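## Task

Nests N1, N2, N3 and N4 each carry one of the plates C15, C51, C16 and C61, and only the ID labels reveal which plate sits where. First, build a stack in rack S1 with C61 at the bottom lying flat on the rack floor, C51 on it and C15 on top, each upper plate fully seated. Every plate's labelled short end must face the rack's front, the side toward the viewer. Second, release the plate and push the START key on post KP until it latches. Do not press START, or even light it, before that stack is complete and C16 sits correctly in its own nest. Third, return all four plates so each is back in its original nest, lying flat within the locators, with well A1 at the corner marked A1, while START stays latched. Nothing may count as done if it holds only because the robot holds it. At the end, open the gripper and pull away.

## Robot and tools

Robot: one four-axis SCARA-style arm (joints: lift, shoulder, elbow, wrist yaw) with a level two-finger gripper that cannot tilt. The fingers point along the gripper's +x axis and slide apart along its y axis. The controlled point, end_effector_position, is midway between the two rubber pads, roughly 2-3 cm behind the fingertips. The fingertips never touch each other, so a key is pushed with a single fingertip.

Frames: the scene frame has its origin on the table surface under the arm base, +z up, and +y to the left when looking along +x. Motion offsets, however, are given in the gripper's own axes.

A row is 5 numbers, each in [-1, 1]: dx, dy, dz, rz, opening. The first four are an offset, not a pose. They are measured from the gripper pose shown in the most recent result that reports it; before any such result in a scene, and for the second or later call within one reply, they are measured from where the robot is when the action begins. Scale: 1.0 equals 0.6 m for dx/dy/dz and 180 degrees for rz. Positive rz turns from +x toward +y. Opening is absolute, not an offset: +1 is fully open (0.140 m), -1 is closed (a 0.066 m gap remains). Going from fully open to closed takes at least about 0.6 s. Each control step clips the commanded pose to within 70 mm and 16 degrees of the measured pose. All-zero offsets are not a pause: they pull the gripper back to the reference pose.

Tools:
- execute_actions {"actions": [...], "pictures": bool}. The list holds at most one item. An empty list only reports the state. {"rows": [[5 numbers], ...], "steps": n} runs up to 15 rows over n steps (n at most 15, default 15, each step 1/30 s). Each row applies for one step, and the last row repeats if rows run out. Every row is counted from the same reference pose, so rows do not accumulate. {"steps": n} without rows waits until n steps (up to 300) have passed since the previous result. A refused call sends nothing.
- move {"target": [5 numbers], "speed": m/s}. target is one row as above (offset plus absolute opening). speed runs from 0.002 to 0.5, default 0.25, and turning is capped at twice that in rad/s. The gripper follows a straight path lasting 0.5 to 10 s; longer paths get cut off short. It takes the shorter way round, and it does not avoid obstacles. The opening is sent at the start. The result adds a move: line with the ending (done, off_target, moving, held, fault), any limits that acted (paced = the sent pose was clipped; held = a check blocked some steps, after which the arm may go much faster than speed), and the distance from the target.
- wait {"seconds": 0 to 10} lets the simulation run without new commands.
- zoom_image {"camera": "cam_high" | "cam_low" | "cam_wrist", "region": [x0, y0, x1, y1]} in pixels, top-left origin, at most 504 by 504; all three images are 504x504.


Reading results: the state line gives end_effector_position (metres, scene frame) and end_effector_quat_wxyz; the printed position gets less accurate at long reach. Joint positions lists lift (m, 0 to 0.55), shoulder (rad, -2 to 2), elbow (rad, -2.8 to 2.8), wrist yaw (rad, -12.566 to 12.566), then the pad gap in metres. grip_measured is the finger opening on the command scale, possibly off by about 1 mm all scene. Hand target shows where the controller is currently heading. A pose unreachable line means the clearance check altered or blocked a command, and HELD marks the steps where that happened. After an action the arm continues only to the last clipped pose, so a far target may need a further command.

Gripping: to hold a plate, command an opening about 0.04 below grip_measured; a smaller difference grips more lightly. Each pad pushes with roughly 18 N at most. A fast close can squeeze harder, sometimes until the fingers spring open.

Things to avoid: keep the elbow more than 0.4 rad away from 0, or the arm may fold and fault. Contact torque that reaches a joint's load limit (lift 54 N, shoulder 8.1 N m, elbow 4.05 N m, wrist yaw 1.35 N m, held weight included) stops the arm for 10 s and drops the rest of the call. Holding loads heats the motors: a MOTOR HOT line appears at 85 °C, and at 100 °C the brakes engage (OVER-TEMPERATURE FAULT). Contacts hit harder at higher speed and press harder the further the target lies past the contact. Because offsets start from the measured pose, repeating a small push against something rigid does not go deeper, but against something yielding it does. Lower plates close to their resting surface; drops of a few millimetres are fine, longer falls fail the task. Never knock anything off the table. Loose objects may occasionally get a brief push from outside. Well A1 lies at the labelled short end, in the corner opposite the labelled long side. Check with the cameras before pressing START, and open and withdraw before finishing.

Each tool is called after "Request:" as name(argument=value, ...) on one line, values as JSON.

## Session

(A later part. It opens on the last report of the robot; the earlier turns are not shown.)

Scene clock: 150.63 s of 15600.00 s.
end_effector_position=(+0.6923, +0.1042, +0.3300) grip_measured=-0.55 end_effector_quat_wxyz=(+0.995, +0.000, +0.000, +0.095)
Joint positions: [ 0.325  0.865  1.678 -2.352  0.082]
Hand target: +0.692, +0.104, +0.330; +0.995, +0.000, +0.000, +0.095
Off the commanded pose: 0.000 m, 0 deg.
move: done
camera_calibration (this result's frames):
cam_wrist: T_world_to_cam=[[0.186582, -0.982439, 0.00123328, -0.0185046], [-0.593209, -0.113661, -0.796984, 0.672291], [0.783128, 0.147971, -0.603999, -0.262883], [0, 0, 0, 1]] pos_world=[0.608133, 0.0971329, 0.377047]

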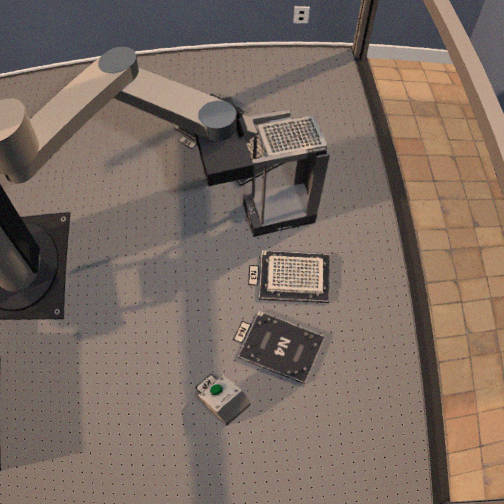

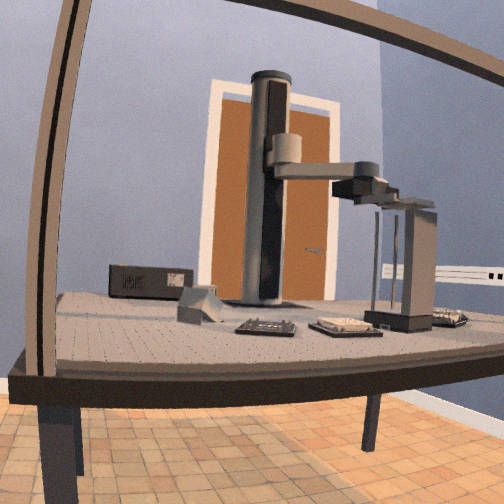

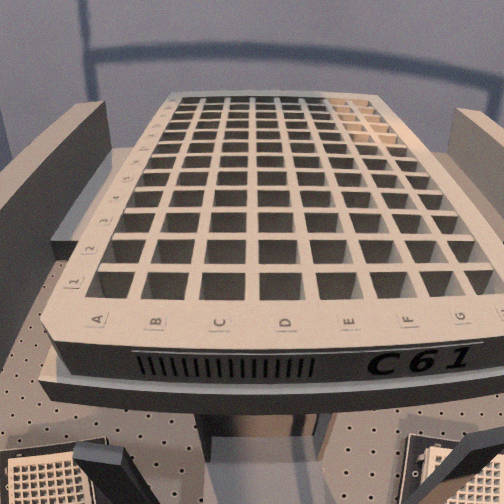

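Request:
move(target=[-0.0004,-0.0005,-0.017,0,-0.60], speed=0.1)

Request:
move(target=[0,0,-0.04,0,-0.60], speed=0.03)

Request:
zoom_image(camera="cam_wrist", region=[120,40,430,180])

Request:
zoom_image(camera="cam_wrist", region=[110,130,430,420])

Scene clock: 170.57 s of 15600.00 s.
end_effector_position=(+0.6922, +0.1040, +0.3198) grip_measured=-0.55 end_effector_quat_wxyz=(+0.995, +0.000, +0.000, +0.095)
Joint positions: [ 0.315  0.865  1.676 -2.351  0.082]
Hand target: +0.692, +0.104, +0.320; +0.995, +0.000, +0.000, +0.095
Off the commanded pose: 0.000 m, 0 deg.
After step 90, 16.23 s passed at rest.
move: done
camera_calibration (this result's frames):
cam_wrist: T_world_to_cam=[[0.186421, -0.982469, 0.00123328, -0.0186158], [-0.593228, -0.113564, -0.796984, 0.664022], [0.783152, 0.147843, -0.603999, -0.268882], [0, 0, 0, 1]] pos_world=[0.607962, 0.0968717, 0.366833]

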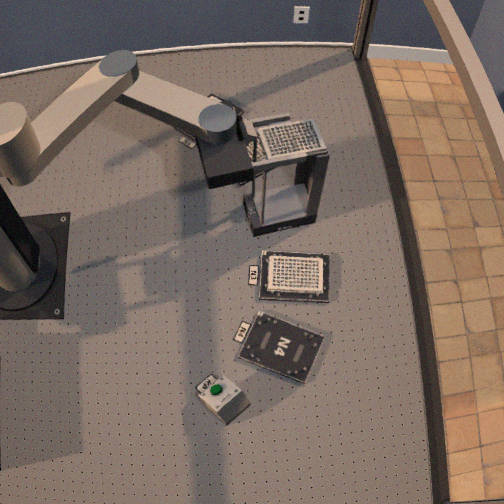

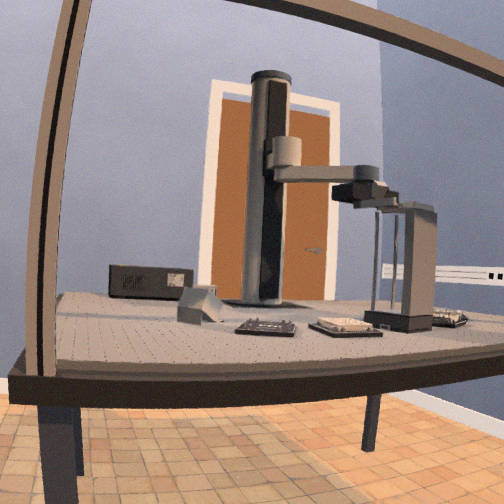

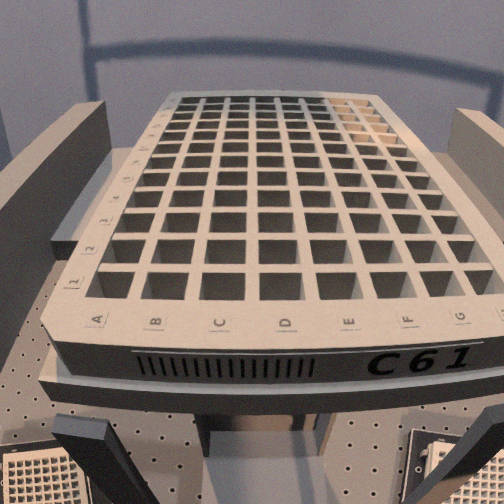

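Scene clock: 171.60 s of 15600.00 s.
end_effector_position=(+0.6922, +0.1040, +0.2958) grip_measured=-0.55 end_effector_quat_wxyz=(+0.995, +0.000, +0.000, +0.095)
Joint positions: [ 0.291  0.865  1.676 -2.351  0.082]
Hand target: +0.692, +0.104, +0.296; +0.995, +0.000, +0.000, +0.095
Off the commanded pose: 0.000 m, 0 deg.
move: done
camera_calibration (this result's frames):
cam_wrist: T_world_to_cam=[[0.186414, -0.982471, 0.00123328, -0.0185835], [-0.593229, -0.11356, -0.796984, 0.644847], [0.783153, 0.147837, -0.603999, -0.283412], [0, 0, 0, 1]] pos_world=[0.607961, 0.0968697, 0.342776]

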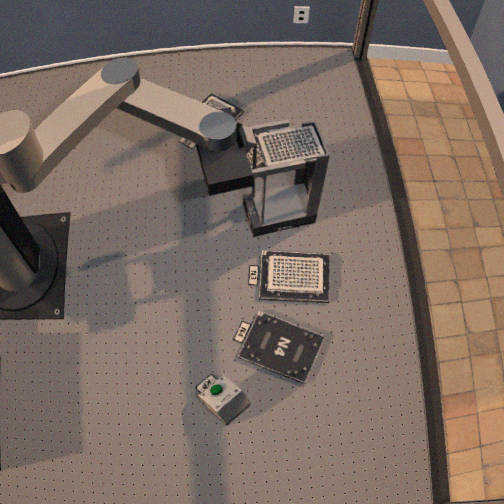

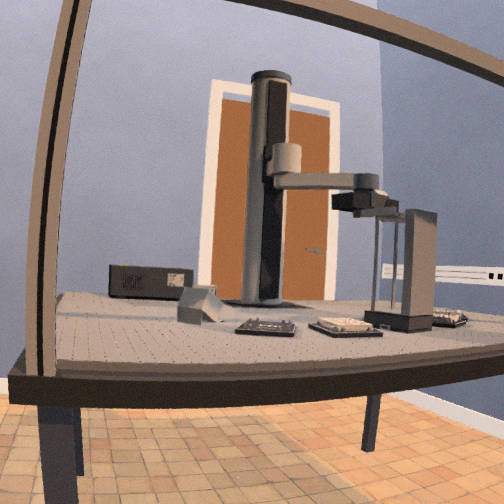

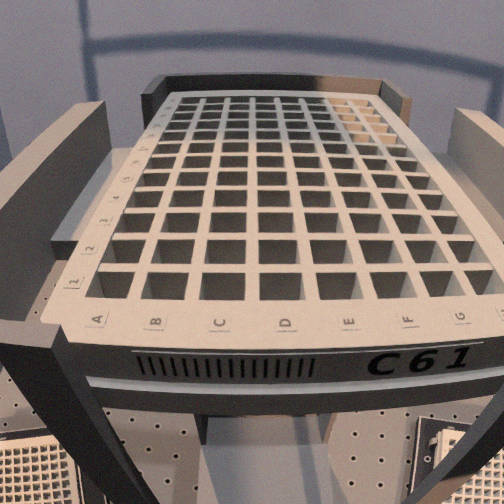

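Region (120, 40, 430, 180) of cam_wrist's 504x504 image, scaled by 1.626, with more detail than that image has; it fills the top 228 rows of this view, and the rest is white.

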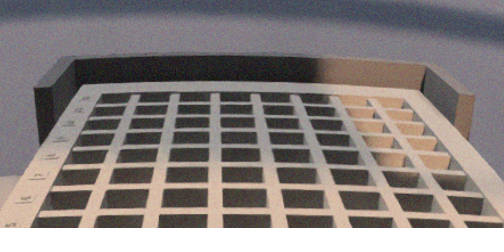

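Region (110, 130, 430, 420) of cam_wrist's 504x504 image, scaled by 1.575, with more detail than that image has; it fills the top 457 rows of this view, and the rest is white.

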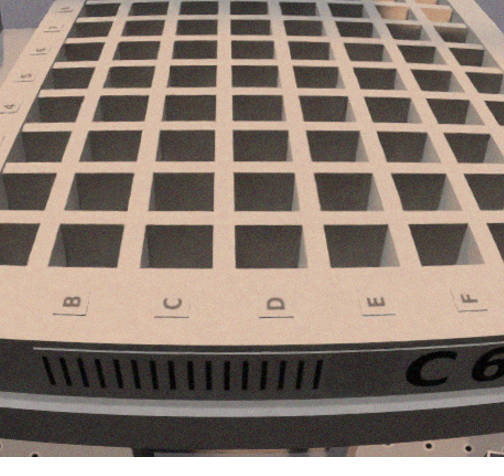

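Request:
move(target=[0,0,-0.3735,0,-0.60], speed=0.3)

Request:
move(target=[0,0,-0.0065,0,-0.60], speed=0.02)

Request:
zoom_image(camera="cam_wrist", region=[60,330,360,504])

Request:
zoom_image(camera="cam_wrist", region=[110,130,430,420])

Scene clock: 186.97 s of 15600.00 s.
end_effector_position=(+0.6922, +0.1040, +0.0716) grip_measured=-0.55 end_effector_quat_wxyz=(+0.995, +0.000, +0.000, +0.095)
Joint positions: [ 0.067  0.865  1.676 -2.351  0.082]
Hand target: +0.692, +0.104, +0.072; +0.995, +0.000, +0.000, +0.095
Off the commanded pose: 0.000 m, 0 deg.
After step 90, 11.13 s passed at rest.
move: done
camera_calibration (this result's frames):
cam_wrist: T_world_to_cam=[[0.186378, -0.982477, 0.00123328, -0.0182937], [-0.593233, -0.113538, -0.796984, 0.466194], [0.783159, 0.147808, -0.603999, -0.418799], [0, 0, 0, 1]] pos_world=[0.607958, 0.0968596, 0.118618]

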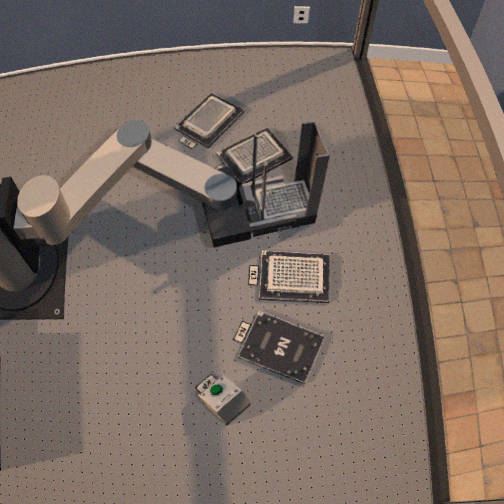

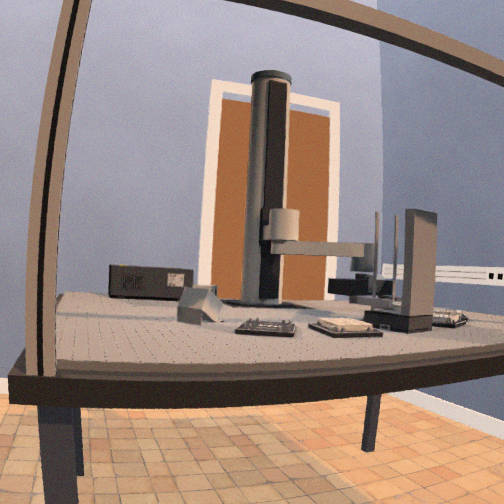

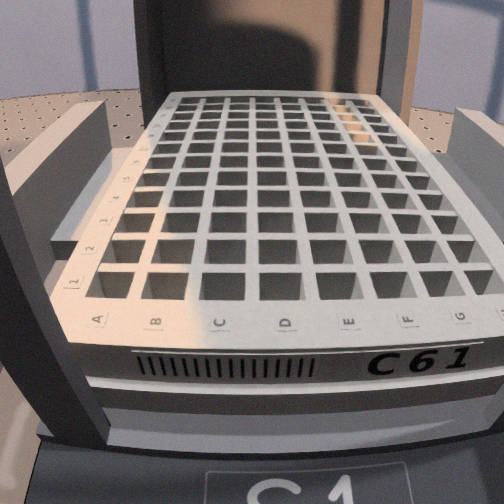

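Scene clock: 187.67 s of 15600.00 s.
end_effector_position=(+0.6922, +0.1040, +0.0677) grip_measured=-0.55 end_effector_quat_wxyz=(+0.995, +0.000, +0.000, +0.095)
Joint positions: [ 0.063  0.865  1.676 -2.351  0.082]
Hand target: +0.692, +0.104, +0.068; +0.995, +0.000, +0.000, +0.095
Off the commanded pose: 0.000 m, 0 deg.
move: done
camera_calibration (this result's frames):
cam_wrist: T_world_to_cam=[[0.186378, -0.982477, 0.00123328, -0.0182889], [-0.593233, -0.113538, -0.796984, 0.463083], [0.783159, 0.147808, -0.603999, -0.421158], [0, 0, 0, 1]] pos_world=[0.607958, 0.0968596, 0.114713]

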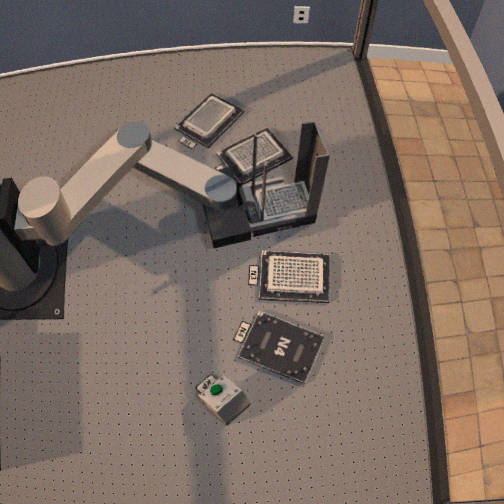

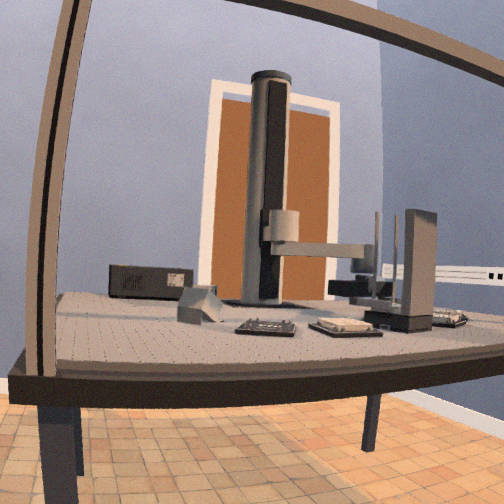

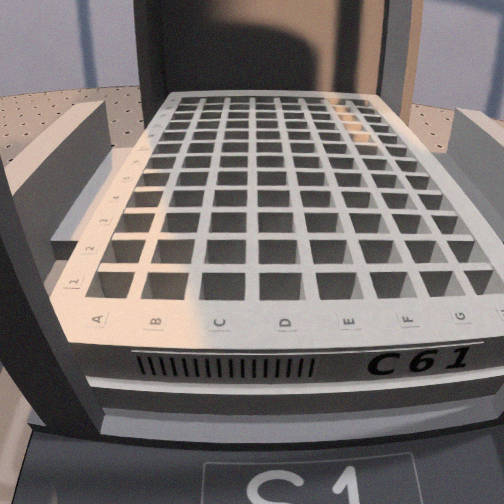

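Region (60, 330, 360, 504) of cam_wrist's 504x504 image, scaled by 1.680, with more detail than that image has; it fills the top 292 rows of this view, and the rest is white.

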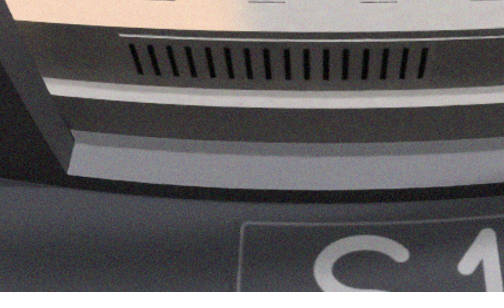

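Region (110, 130, 430, 420) of cam_wrist's 504x504 image, scaled by 1.575, with more detail than that image has; it fills the top 457 rows of this view, and the rest is white.

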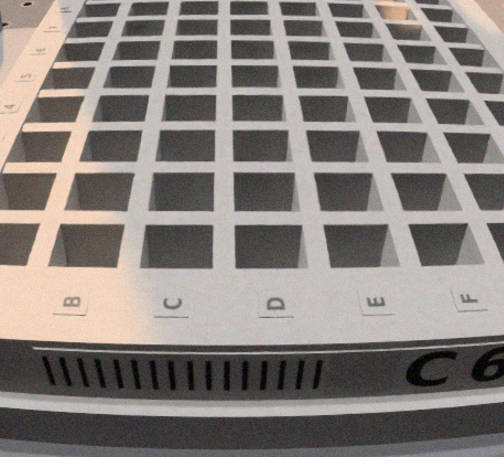

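Request:
move(target=[0,0,-0.002,0,-0.60], speed=0.01)

Request:
zoom_image(camera="cam_wrist", region=[110,130,430,420])

Request:
execute_actions(actions=[{"rows":[[0,0,0,0,-0.57],[0,0,0,0,-0.55],[0,0,0,0,-0.53],[0,0,0,0,-0.5],[0,0,0,0,0.1]],"steps":14}])

Request:
zoom_image(camera="cam_wrist", region=[110,130,430,420])

Request:
move(target=[-0.2,0,0,0,0.1], speed=0.4)

Request:
move(target=[-0.0086,-0.2272,0,-0.1015,0.1], speed=0.5)

Request:
move(target=[0.1833,0,-0.055,0,0.1], speed=0.3)

Request:
zoom_image(camera="cam_wrist", region=[110,130,430,420])

Request:
zoom_image(camera="cam_wrist", region=[100,80,300,280])

Scene clock: 210.63 s of 15600.00 s.
end_effector_position=(+0.6922, +0.1040, +0.0665) grip_measured=-0.55 end_effector_quat_wxyz=(+0.995, +0.000, +0.000, +0.095)
Joint positions: [ 0.062  0.865  1.676 -2.351  0.082]
Hand target: +0.692, +0.104, +0.067; +0.995, +0.000, +0.000, +0.095
Off the commanded pose: 0.000 m, 0 deg.
After step 90, 19.27 s passed at rest.
move: done
camera_calibration (this result's frames):
cam_wrist: T_world_to_cam=[[0.186378, -0.982477, 0.00123328, -0.0182875], [-0.593233, -0.113538, -0.796984, 0.462144], [0.783159, 0.147808, -0.603999, -0.421869], [0, 0, 0, 1]] pos_world=[0.607958, 0.0968596, 0.113535]

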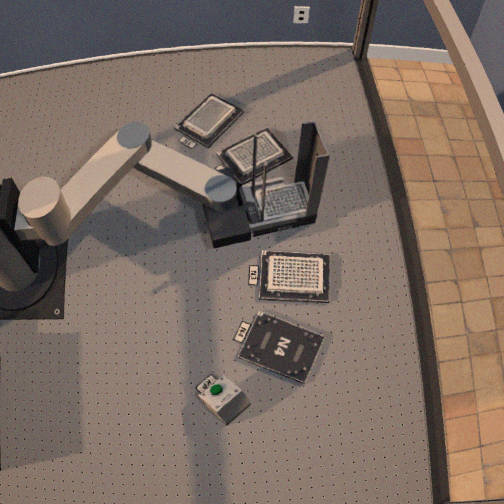

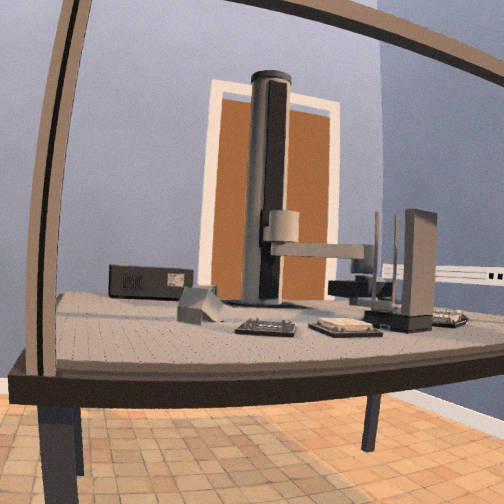

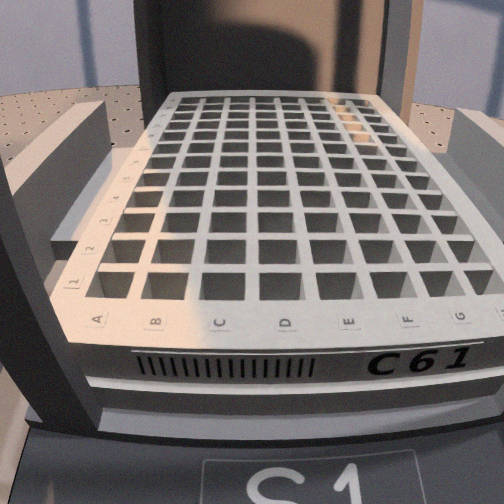

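Region (110, 130, 430, 420) of cam_wrist's 504x504 image, scaled by 1.575, with more detail than that image has; it fills the top 457 rows of this view, and the rest is white.

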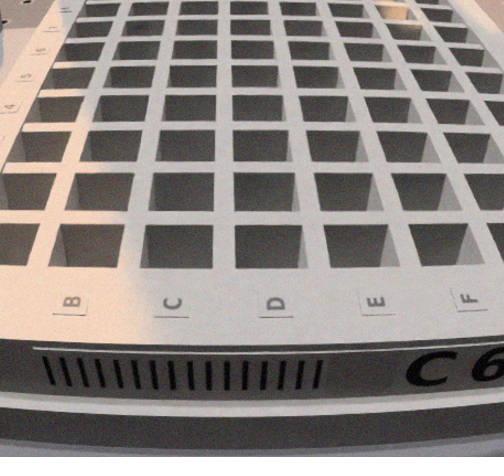

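Scene clock: 211.10 s of 15600.00 s.
end_effector_position=(+0.6922, +0.1040, +0.0665) grip_measured=+0.10 end_effector_quat_wxyz=(+0.995, +0.000, +0.000, +0.095)
Joint positions: [ 0.062  0.865  1.676 -2.351  0.107]
Hand target: +0.692, +0.104, +0.067; +0.995, +0.000, +0.000, +0.095
Off the commanded pose: 0.000 m, 0 deg.
Steps of this call (steps 1 to 14: all 14 steps of this action). Readings (end_effector_position):
1: (+0.6922, +0.1040, +0.0665)
2: (+0.6922, +0.1040, +0.0665)
4: (+0.6922, +0.1040, +0.0665)
8: (+0.6922, +0.1040, +0.0665)
14: the state above
camera_calibration (this result's frames):
cam_wrist: T_world_to_cam=[[0.186377, -0.982478, 0.00123328, -0.0182868], [-0.593233, -0.113537, -0.796984, 0.462144], [0.783159, 0.147808, -0.603999, -0.421869], [0, 0, 0, 1]] pos_world=[0.607958, 0.0968597, 0.113535]

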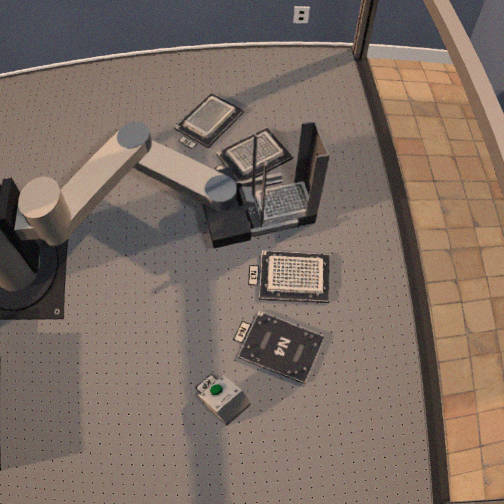

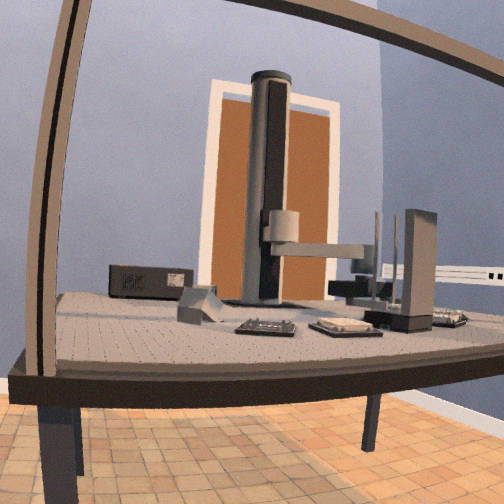

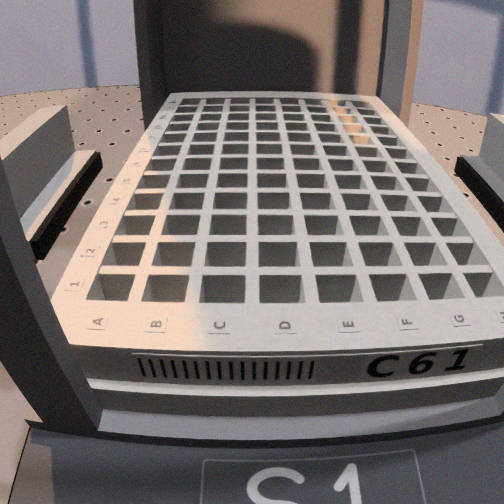

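Region (110, 130, 430, 420) of cam_wrist's 504x504 image, scaled by 1.575, with more detail than that image has; it fills the top 457 rows of this view, and the rest is white.

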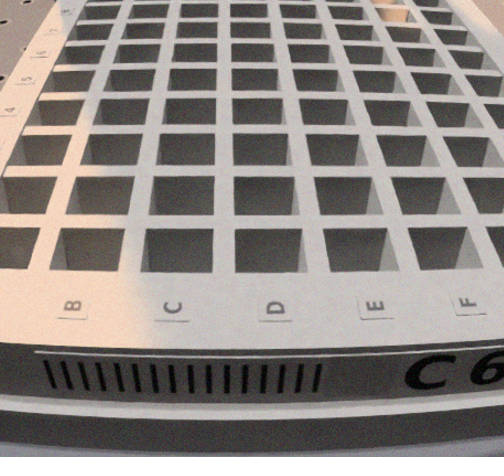

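Scene clock: 212.13 s of 15600.00 s.
end_effector_position=(+0.5743, +0.0813, +0.0665) grip_measured=+0.10 end_effector_quat_wxyz=(+0.995, +0.000, +0.000, +0.095)
Joint positions: [ 0.062  1.113  1.071 -1.993  0.107]
Hand target: +0.574, +0.081, +0.067; +0.995, +0.000, +0.000, +0.095
Off the commanded pose: 0.000 m, 0 deg.
move: done
camera_calibration (this result's frames):
cam_wrist: T_world_to_cam=[[0.185975, -0.982554, 0.00123328, -0.0183861], [-0.59328, -0.113295, -0.796984, 0.389645], [0.783219, 0.147488, -0.603999, -0.326228], [0, 0, 0, 1]] pos_world=[0.490096, 0.0741941, 0.113522]

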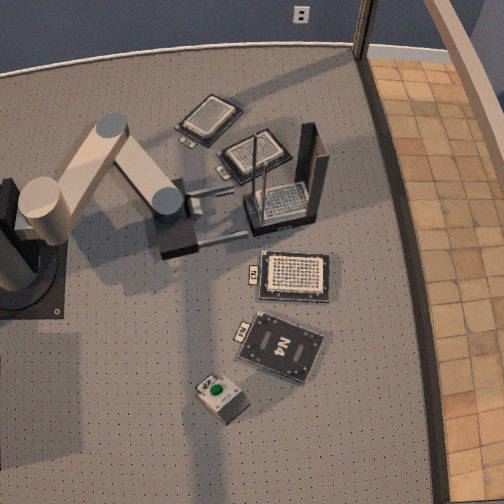

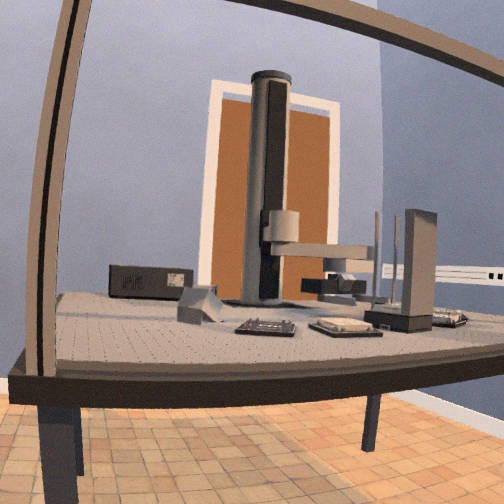

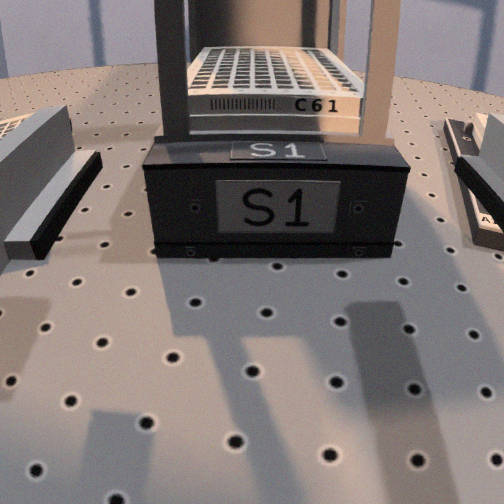

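Scene clock: 212.97 s of 15600.00 s.
end_effector_position=(+0.5950, -0.0537, +0.0665) grip_measured=+0.10 end_effector_quat_wxyz=(+0.998, +0.000, +0.000, -0.064)
Joint positions: [ 0.062  0.754  1.143 -2.026  0.107]
Hand target: +0.595, -0.054, +0.067; +0.998, +0.000, +0.000, -0.064
Off the commanded pose: 0.000 m, 0 deg.
move: done
camera_calibration (this result's frames):
cam_wrist: T_world_to_cam=[[-0.131402, -0.991328, 0.00123328, 0.0335421], [-0.598891, 0.0783923, -0.796984, 0.400238], [0.789976, -0.105464, -0.603999, -0.340103], [0, 0, 0, 1]] pos_world=[0.51278, -0.0339929, 0.11352]

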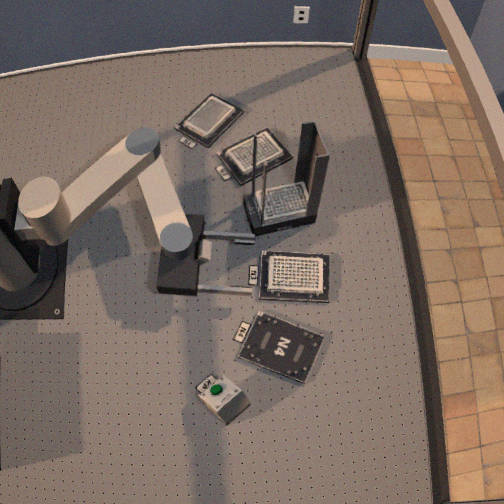

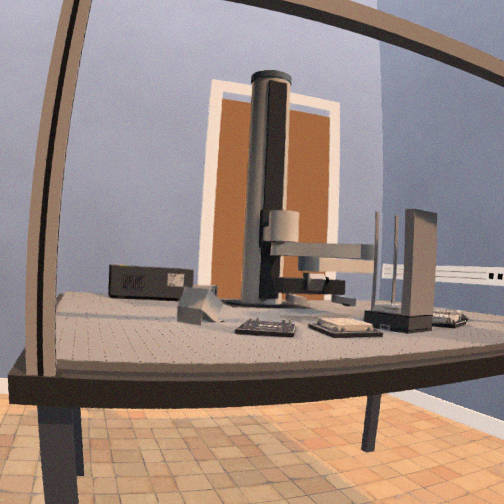

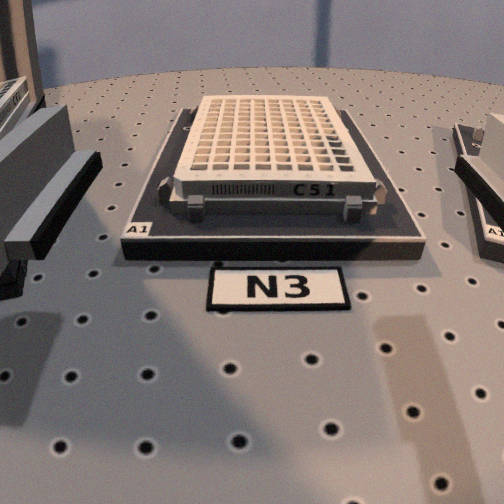

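Scene clock: 213.80 s of 15600.00 s.
end_effector_position=(+0.7040, -0.0678, +0.0335) grip_measured=+0.10 end_effector_quat_wxyz=(+0.998, +0.000, +0.000, -0.064)
Joint positions: [ 0.028  0.522  1.711 -2.36   0.107]
Hand target: +0.704, -0.068, +0.034; +0.998, +0.000, +0.000, -0.064
Off the commanded pose: 0.000 m, 0 deg.
move: done
camera_calibration (this result's frames):
cam_wrist: T_world_to_cam=[[-0.130926, -0.991391, 0.00123328, 0.0335793], [-0.598929, 0.078105, -0.796984, 0.440346], [0.790027, -0.105085, -0.603999, -0.447736], [0, 0, 0, 1]] pos_world=[0.621856, -0.0481532, 0.0804748]

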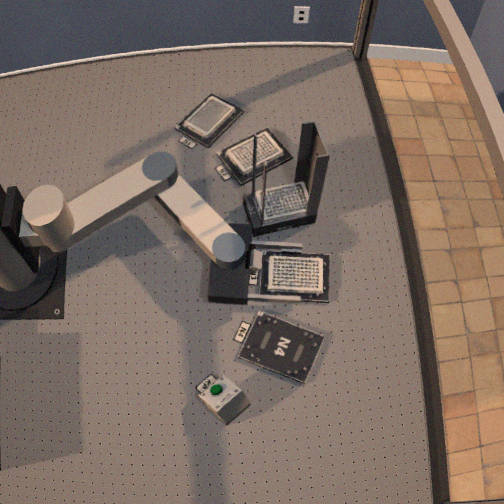

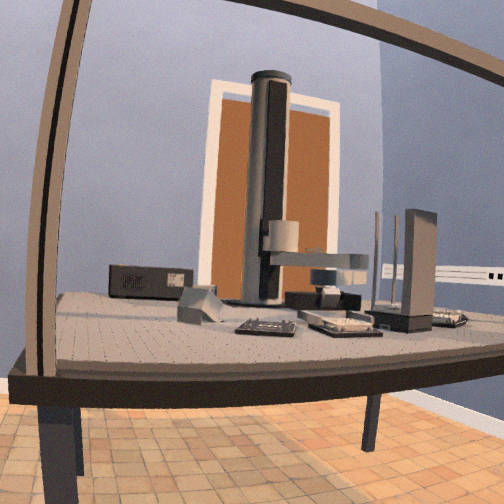

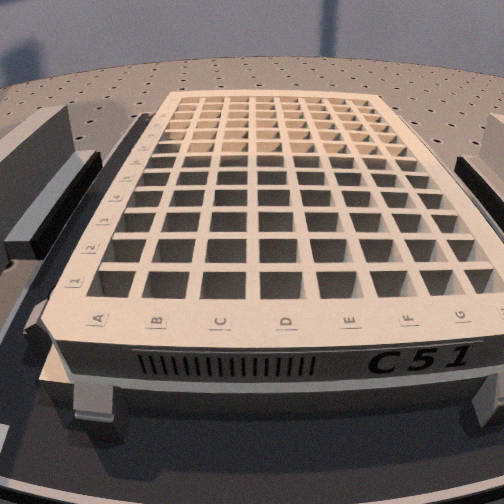

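Region (110, 130, 430, 420) of cam_wrist's 504x504 image, scaled by 1.575, with more detail than that image has; it fills the top 457 rows of this view, and the rest is white.

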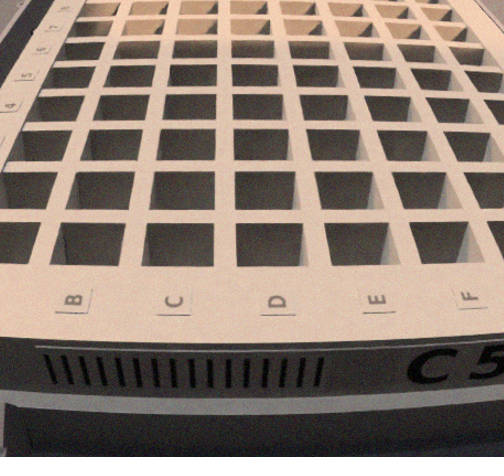

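Region (100, 80, 300, 280) of cam_wrist's 504x504 image, scaled by 2.520, with more detail than that image has.

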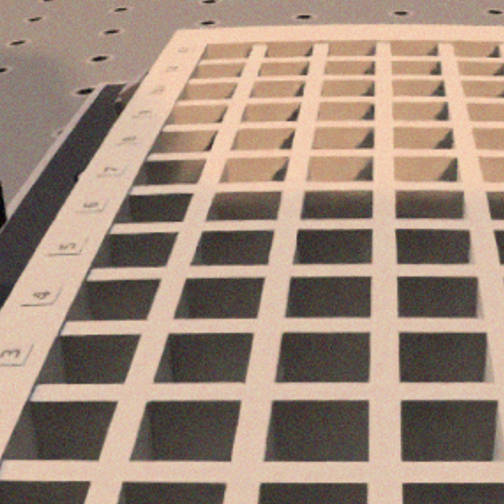

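Request:
execute_actions(actions=[{"rows":[[0.0005,-0.0002,0,0.0003,-0.48]],"steps":10}], pictures=false)

Request:
execute_actions(actions=[{"rows":[[0,0,0,0,-0.50],[0,0,0,0,-0.515],[0,0,0,0,-0.53],[0,0,0,0,-0.54],[0,0,0,0,-0.55],[0,0,0,0,-0.56],[0,0,0,0,-0.57],[0,0,0,0,-0.58],[0,0,0,0,-0.59],[0,0,0,0,-0.60]],"steps":12}], pictures=false)

Request:
move(target=[0,0,0.4858,0,-0.60], speed=0.45)

Request:
move(target=[-0.05645,0.28145,0,0.1010,-0.60], speed=0.4)

Request:
move(target=[0,0,-0.4,0,-0.60], speed=0.3)

Request:
zoom_image(camera="cam_wrist", region=[110,130,430,420])

Scene clock: 225.00 s of 15600.00 s.
end_effector_position=(+0.7043, -0.0680, +0.0335) grip_measured=-0.48 end_effector_quat_wxyz=(+0.998, +0.000, +0.000, -0.064)
Joint positions: [ 0.028  0.52   1.712 -2.36   0.085]
Hand target: +0.704, -0.068, +0.033; +0.998, +0.000, +0.000, -0.064
Off the commanded pose: 0.000 m, 0 deg.
Steps of this call (steps 1 to 90: nothing new was sent; then 7.87 s passed at rest; steps 91 to 100: all 10 steps of this action). Readings (end_effector_position):
91: (+0.7041, -0.0678, +0.0335)
92: (+0.7043, -0.0680, +0.0335)
94: (+0.7043, -0.0680, +0.0335)
98: (+0.7043, -0.0680, +0.0335)
100: the state above

Scene clock: 225.40 s of 15600.00 s.
end_effector_position=(+0.7043, -0.0680, +0.0335) grip_measured=-0.55 end_effector_quat_wxyz=(+0.998, +0.000, +0.000, -0.064)
Joint positions: [ 0.028  0.52   1.712 -2.36   0.082]
Hand target: +0.704, -0.068, +0.033; +0.998, +0.000, +0.000, -0.064
Off the commanded pose: 0.000 m, 0 deg.
Steps of this call (steps 1 to 12: all 12 steps of this action). Readings (end_effector_position):
1: (+0.7043, -0.0680, +0.0335)
2: (+0.7043, -0.0680, +0.0335)
4: (+0.7043, -0.0680, +0.0335)
8: (+0.7043, -0.0680, +0.0335)
12: the state above

Scene clock: 226.87 s of 15600.00 s.
end_effector_position=(+0.7043, -0.0680, +0.3250) grip_measured=-0.55 end_effector_quat_wxyz=(+0.998, +0.000, +0.000, -0.064)
Joint positions: [ 0.32   0.52   1.712 -2.36   0.082]
Hand target: +0.704, -0.068, +0.325; +0.998, +0.000, +0.000, -0.064
Off the commanded pose: 0.000 m, 0 deg.
move: done; limits=paced
camera_calibration (this result's frames):
cam_wrist: T_world_to_cam=[[-0.130125, -0.991497, 0.00123328, 0.0325328], [-0.598992, 0.0776211, -0.796984, 0.672874], [0.790111, -0.104446, -0.603999, -0.27192], [0, 0, 0, 1]] pos_world=[0.622126, -0.0483741, 0.37199]

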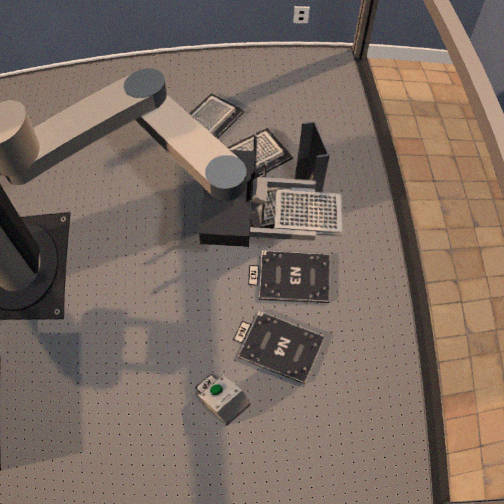

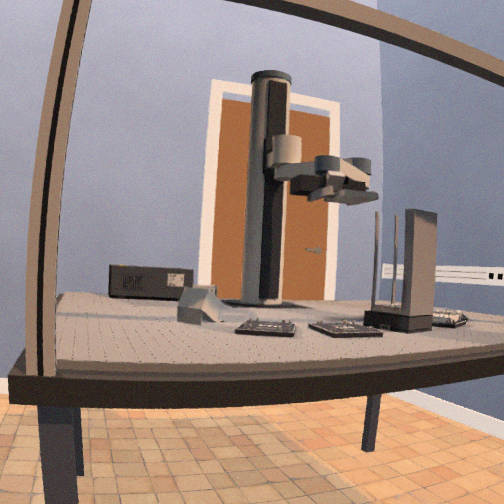

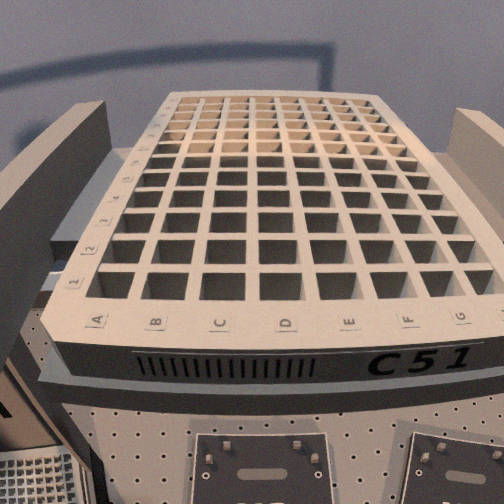

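Scene clock: 227.73 s of 15600.00 s.
end_effector_position=(+0.6922, +0.1041, +0.3250) grip_measured=-0.55 end_effector_quat_wxyz=(+0.995, +0.000, +0.000, +0.095)
Joint positions: [ 0.32   0.865  1.677 -2.351  0.082]
Hand target: +0.692, +0.104, +0.325; +0.995, +0.000, +0.000, +0.095
Off the commanded pose: 0.000 m, 0 deg.
move: done
camera_calibration (this result's frames):
cam_wrist: T_world_to_cam=[[0.186592, -0.982437, 0.00123328, -0.0185967], [-0.593208, -0.113667, -0.796984, 0.66818], [0.783127, 0.147979, -0.603999, -0.265833], [0, 0, 0, 1]] pos_world=[0.608021, 0.0970181, 0.371989]

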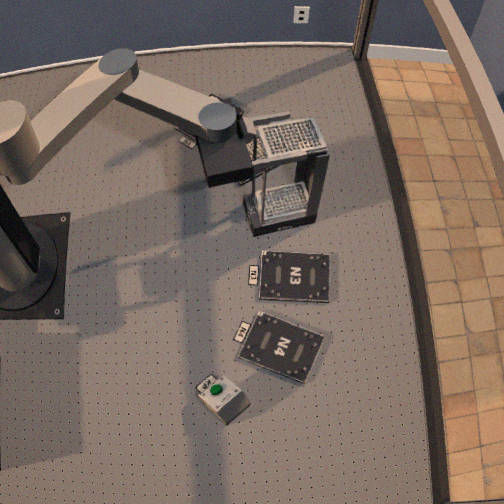

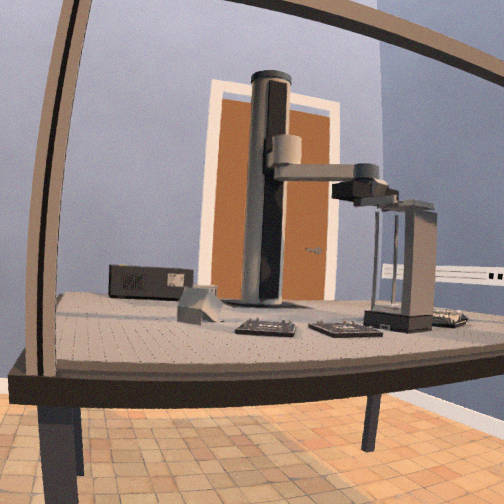

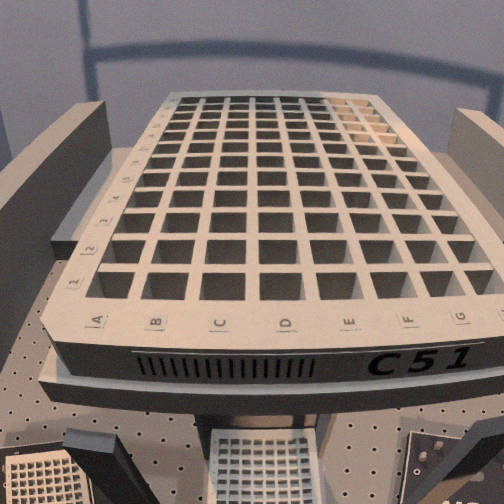

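Scene clock: 229.00 s of 15600.00 s.
end_effector_position=(+0.6922, +0.1041, +0.0849) grip_measured=-0.55 end_effector_quat_wxyz=(+0.995, +0.000, +0.000, +0.095)
Joint positions: [ 0.08   0.865  1.677 -2.351  0.082]
Hand target: +0.692, +0.104, +0.085; +0.995, +0.000, +0.000, +0.095
Off the commanded pose: 0.000 m, 0 deg.
move: done
camera_calibration (this result's frames):
cam_wrist: T_world_to_cam=[[0.186558, -0.982443, 0.00123328, -0.0182876], [-0.593212, -0.113647, -0.796984, 0.476855], [0.783132, 0.147952, -0.603999, -0.410825], [0, 0, 0, 1]] pos_world=[0.608018, 0.0970088, 0.131931]

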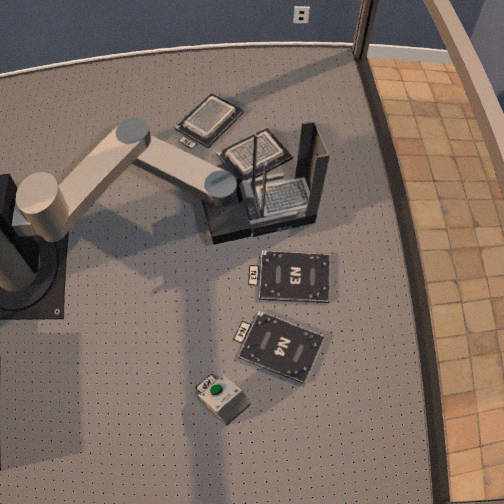

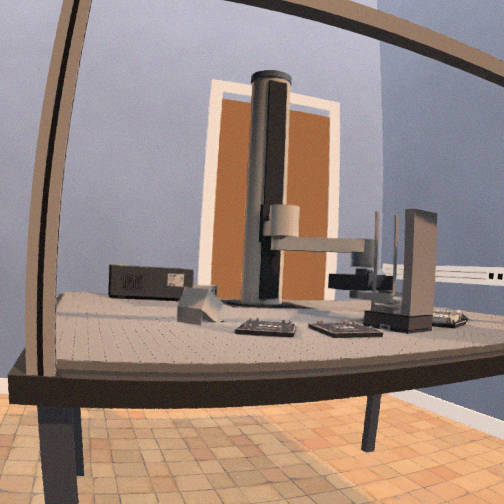

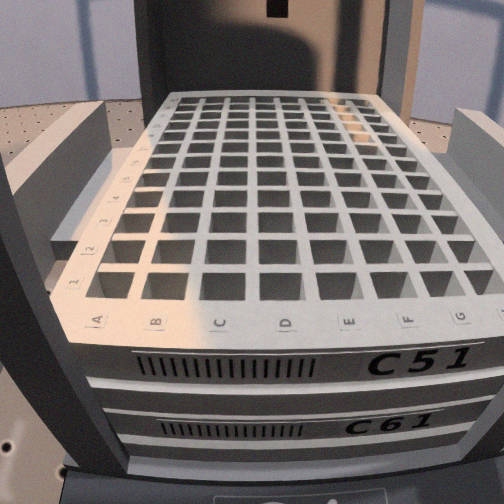

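Region (110, 130, 430, 420) of cam_wrist's 504x504 image, scaled by 1.575, with more detail than that image has; it fills the top 457 rows of this view, and the rest is white.

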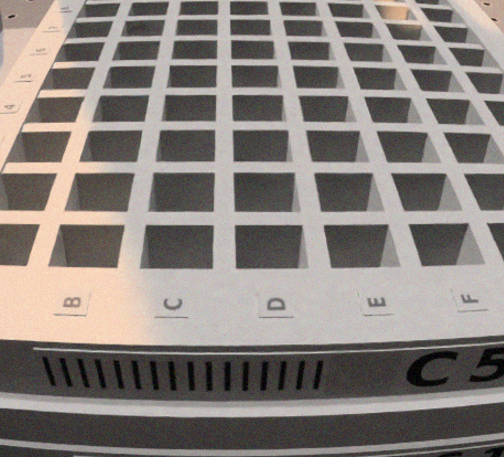

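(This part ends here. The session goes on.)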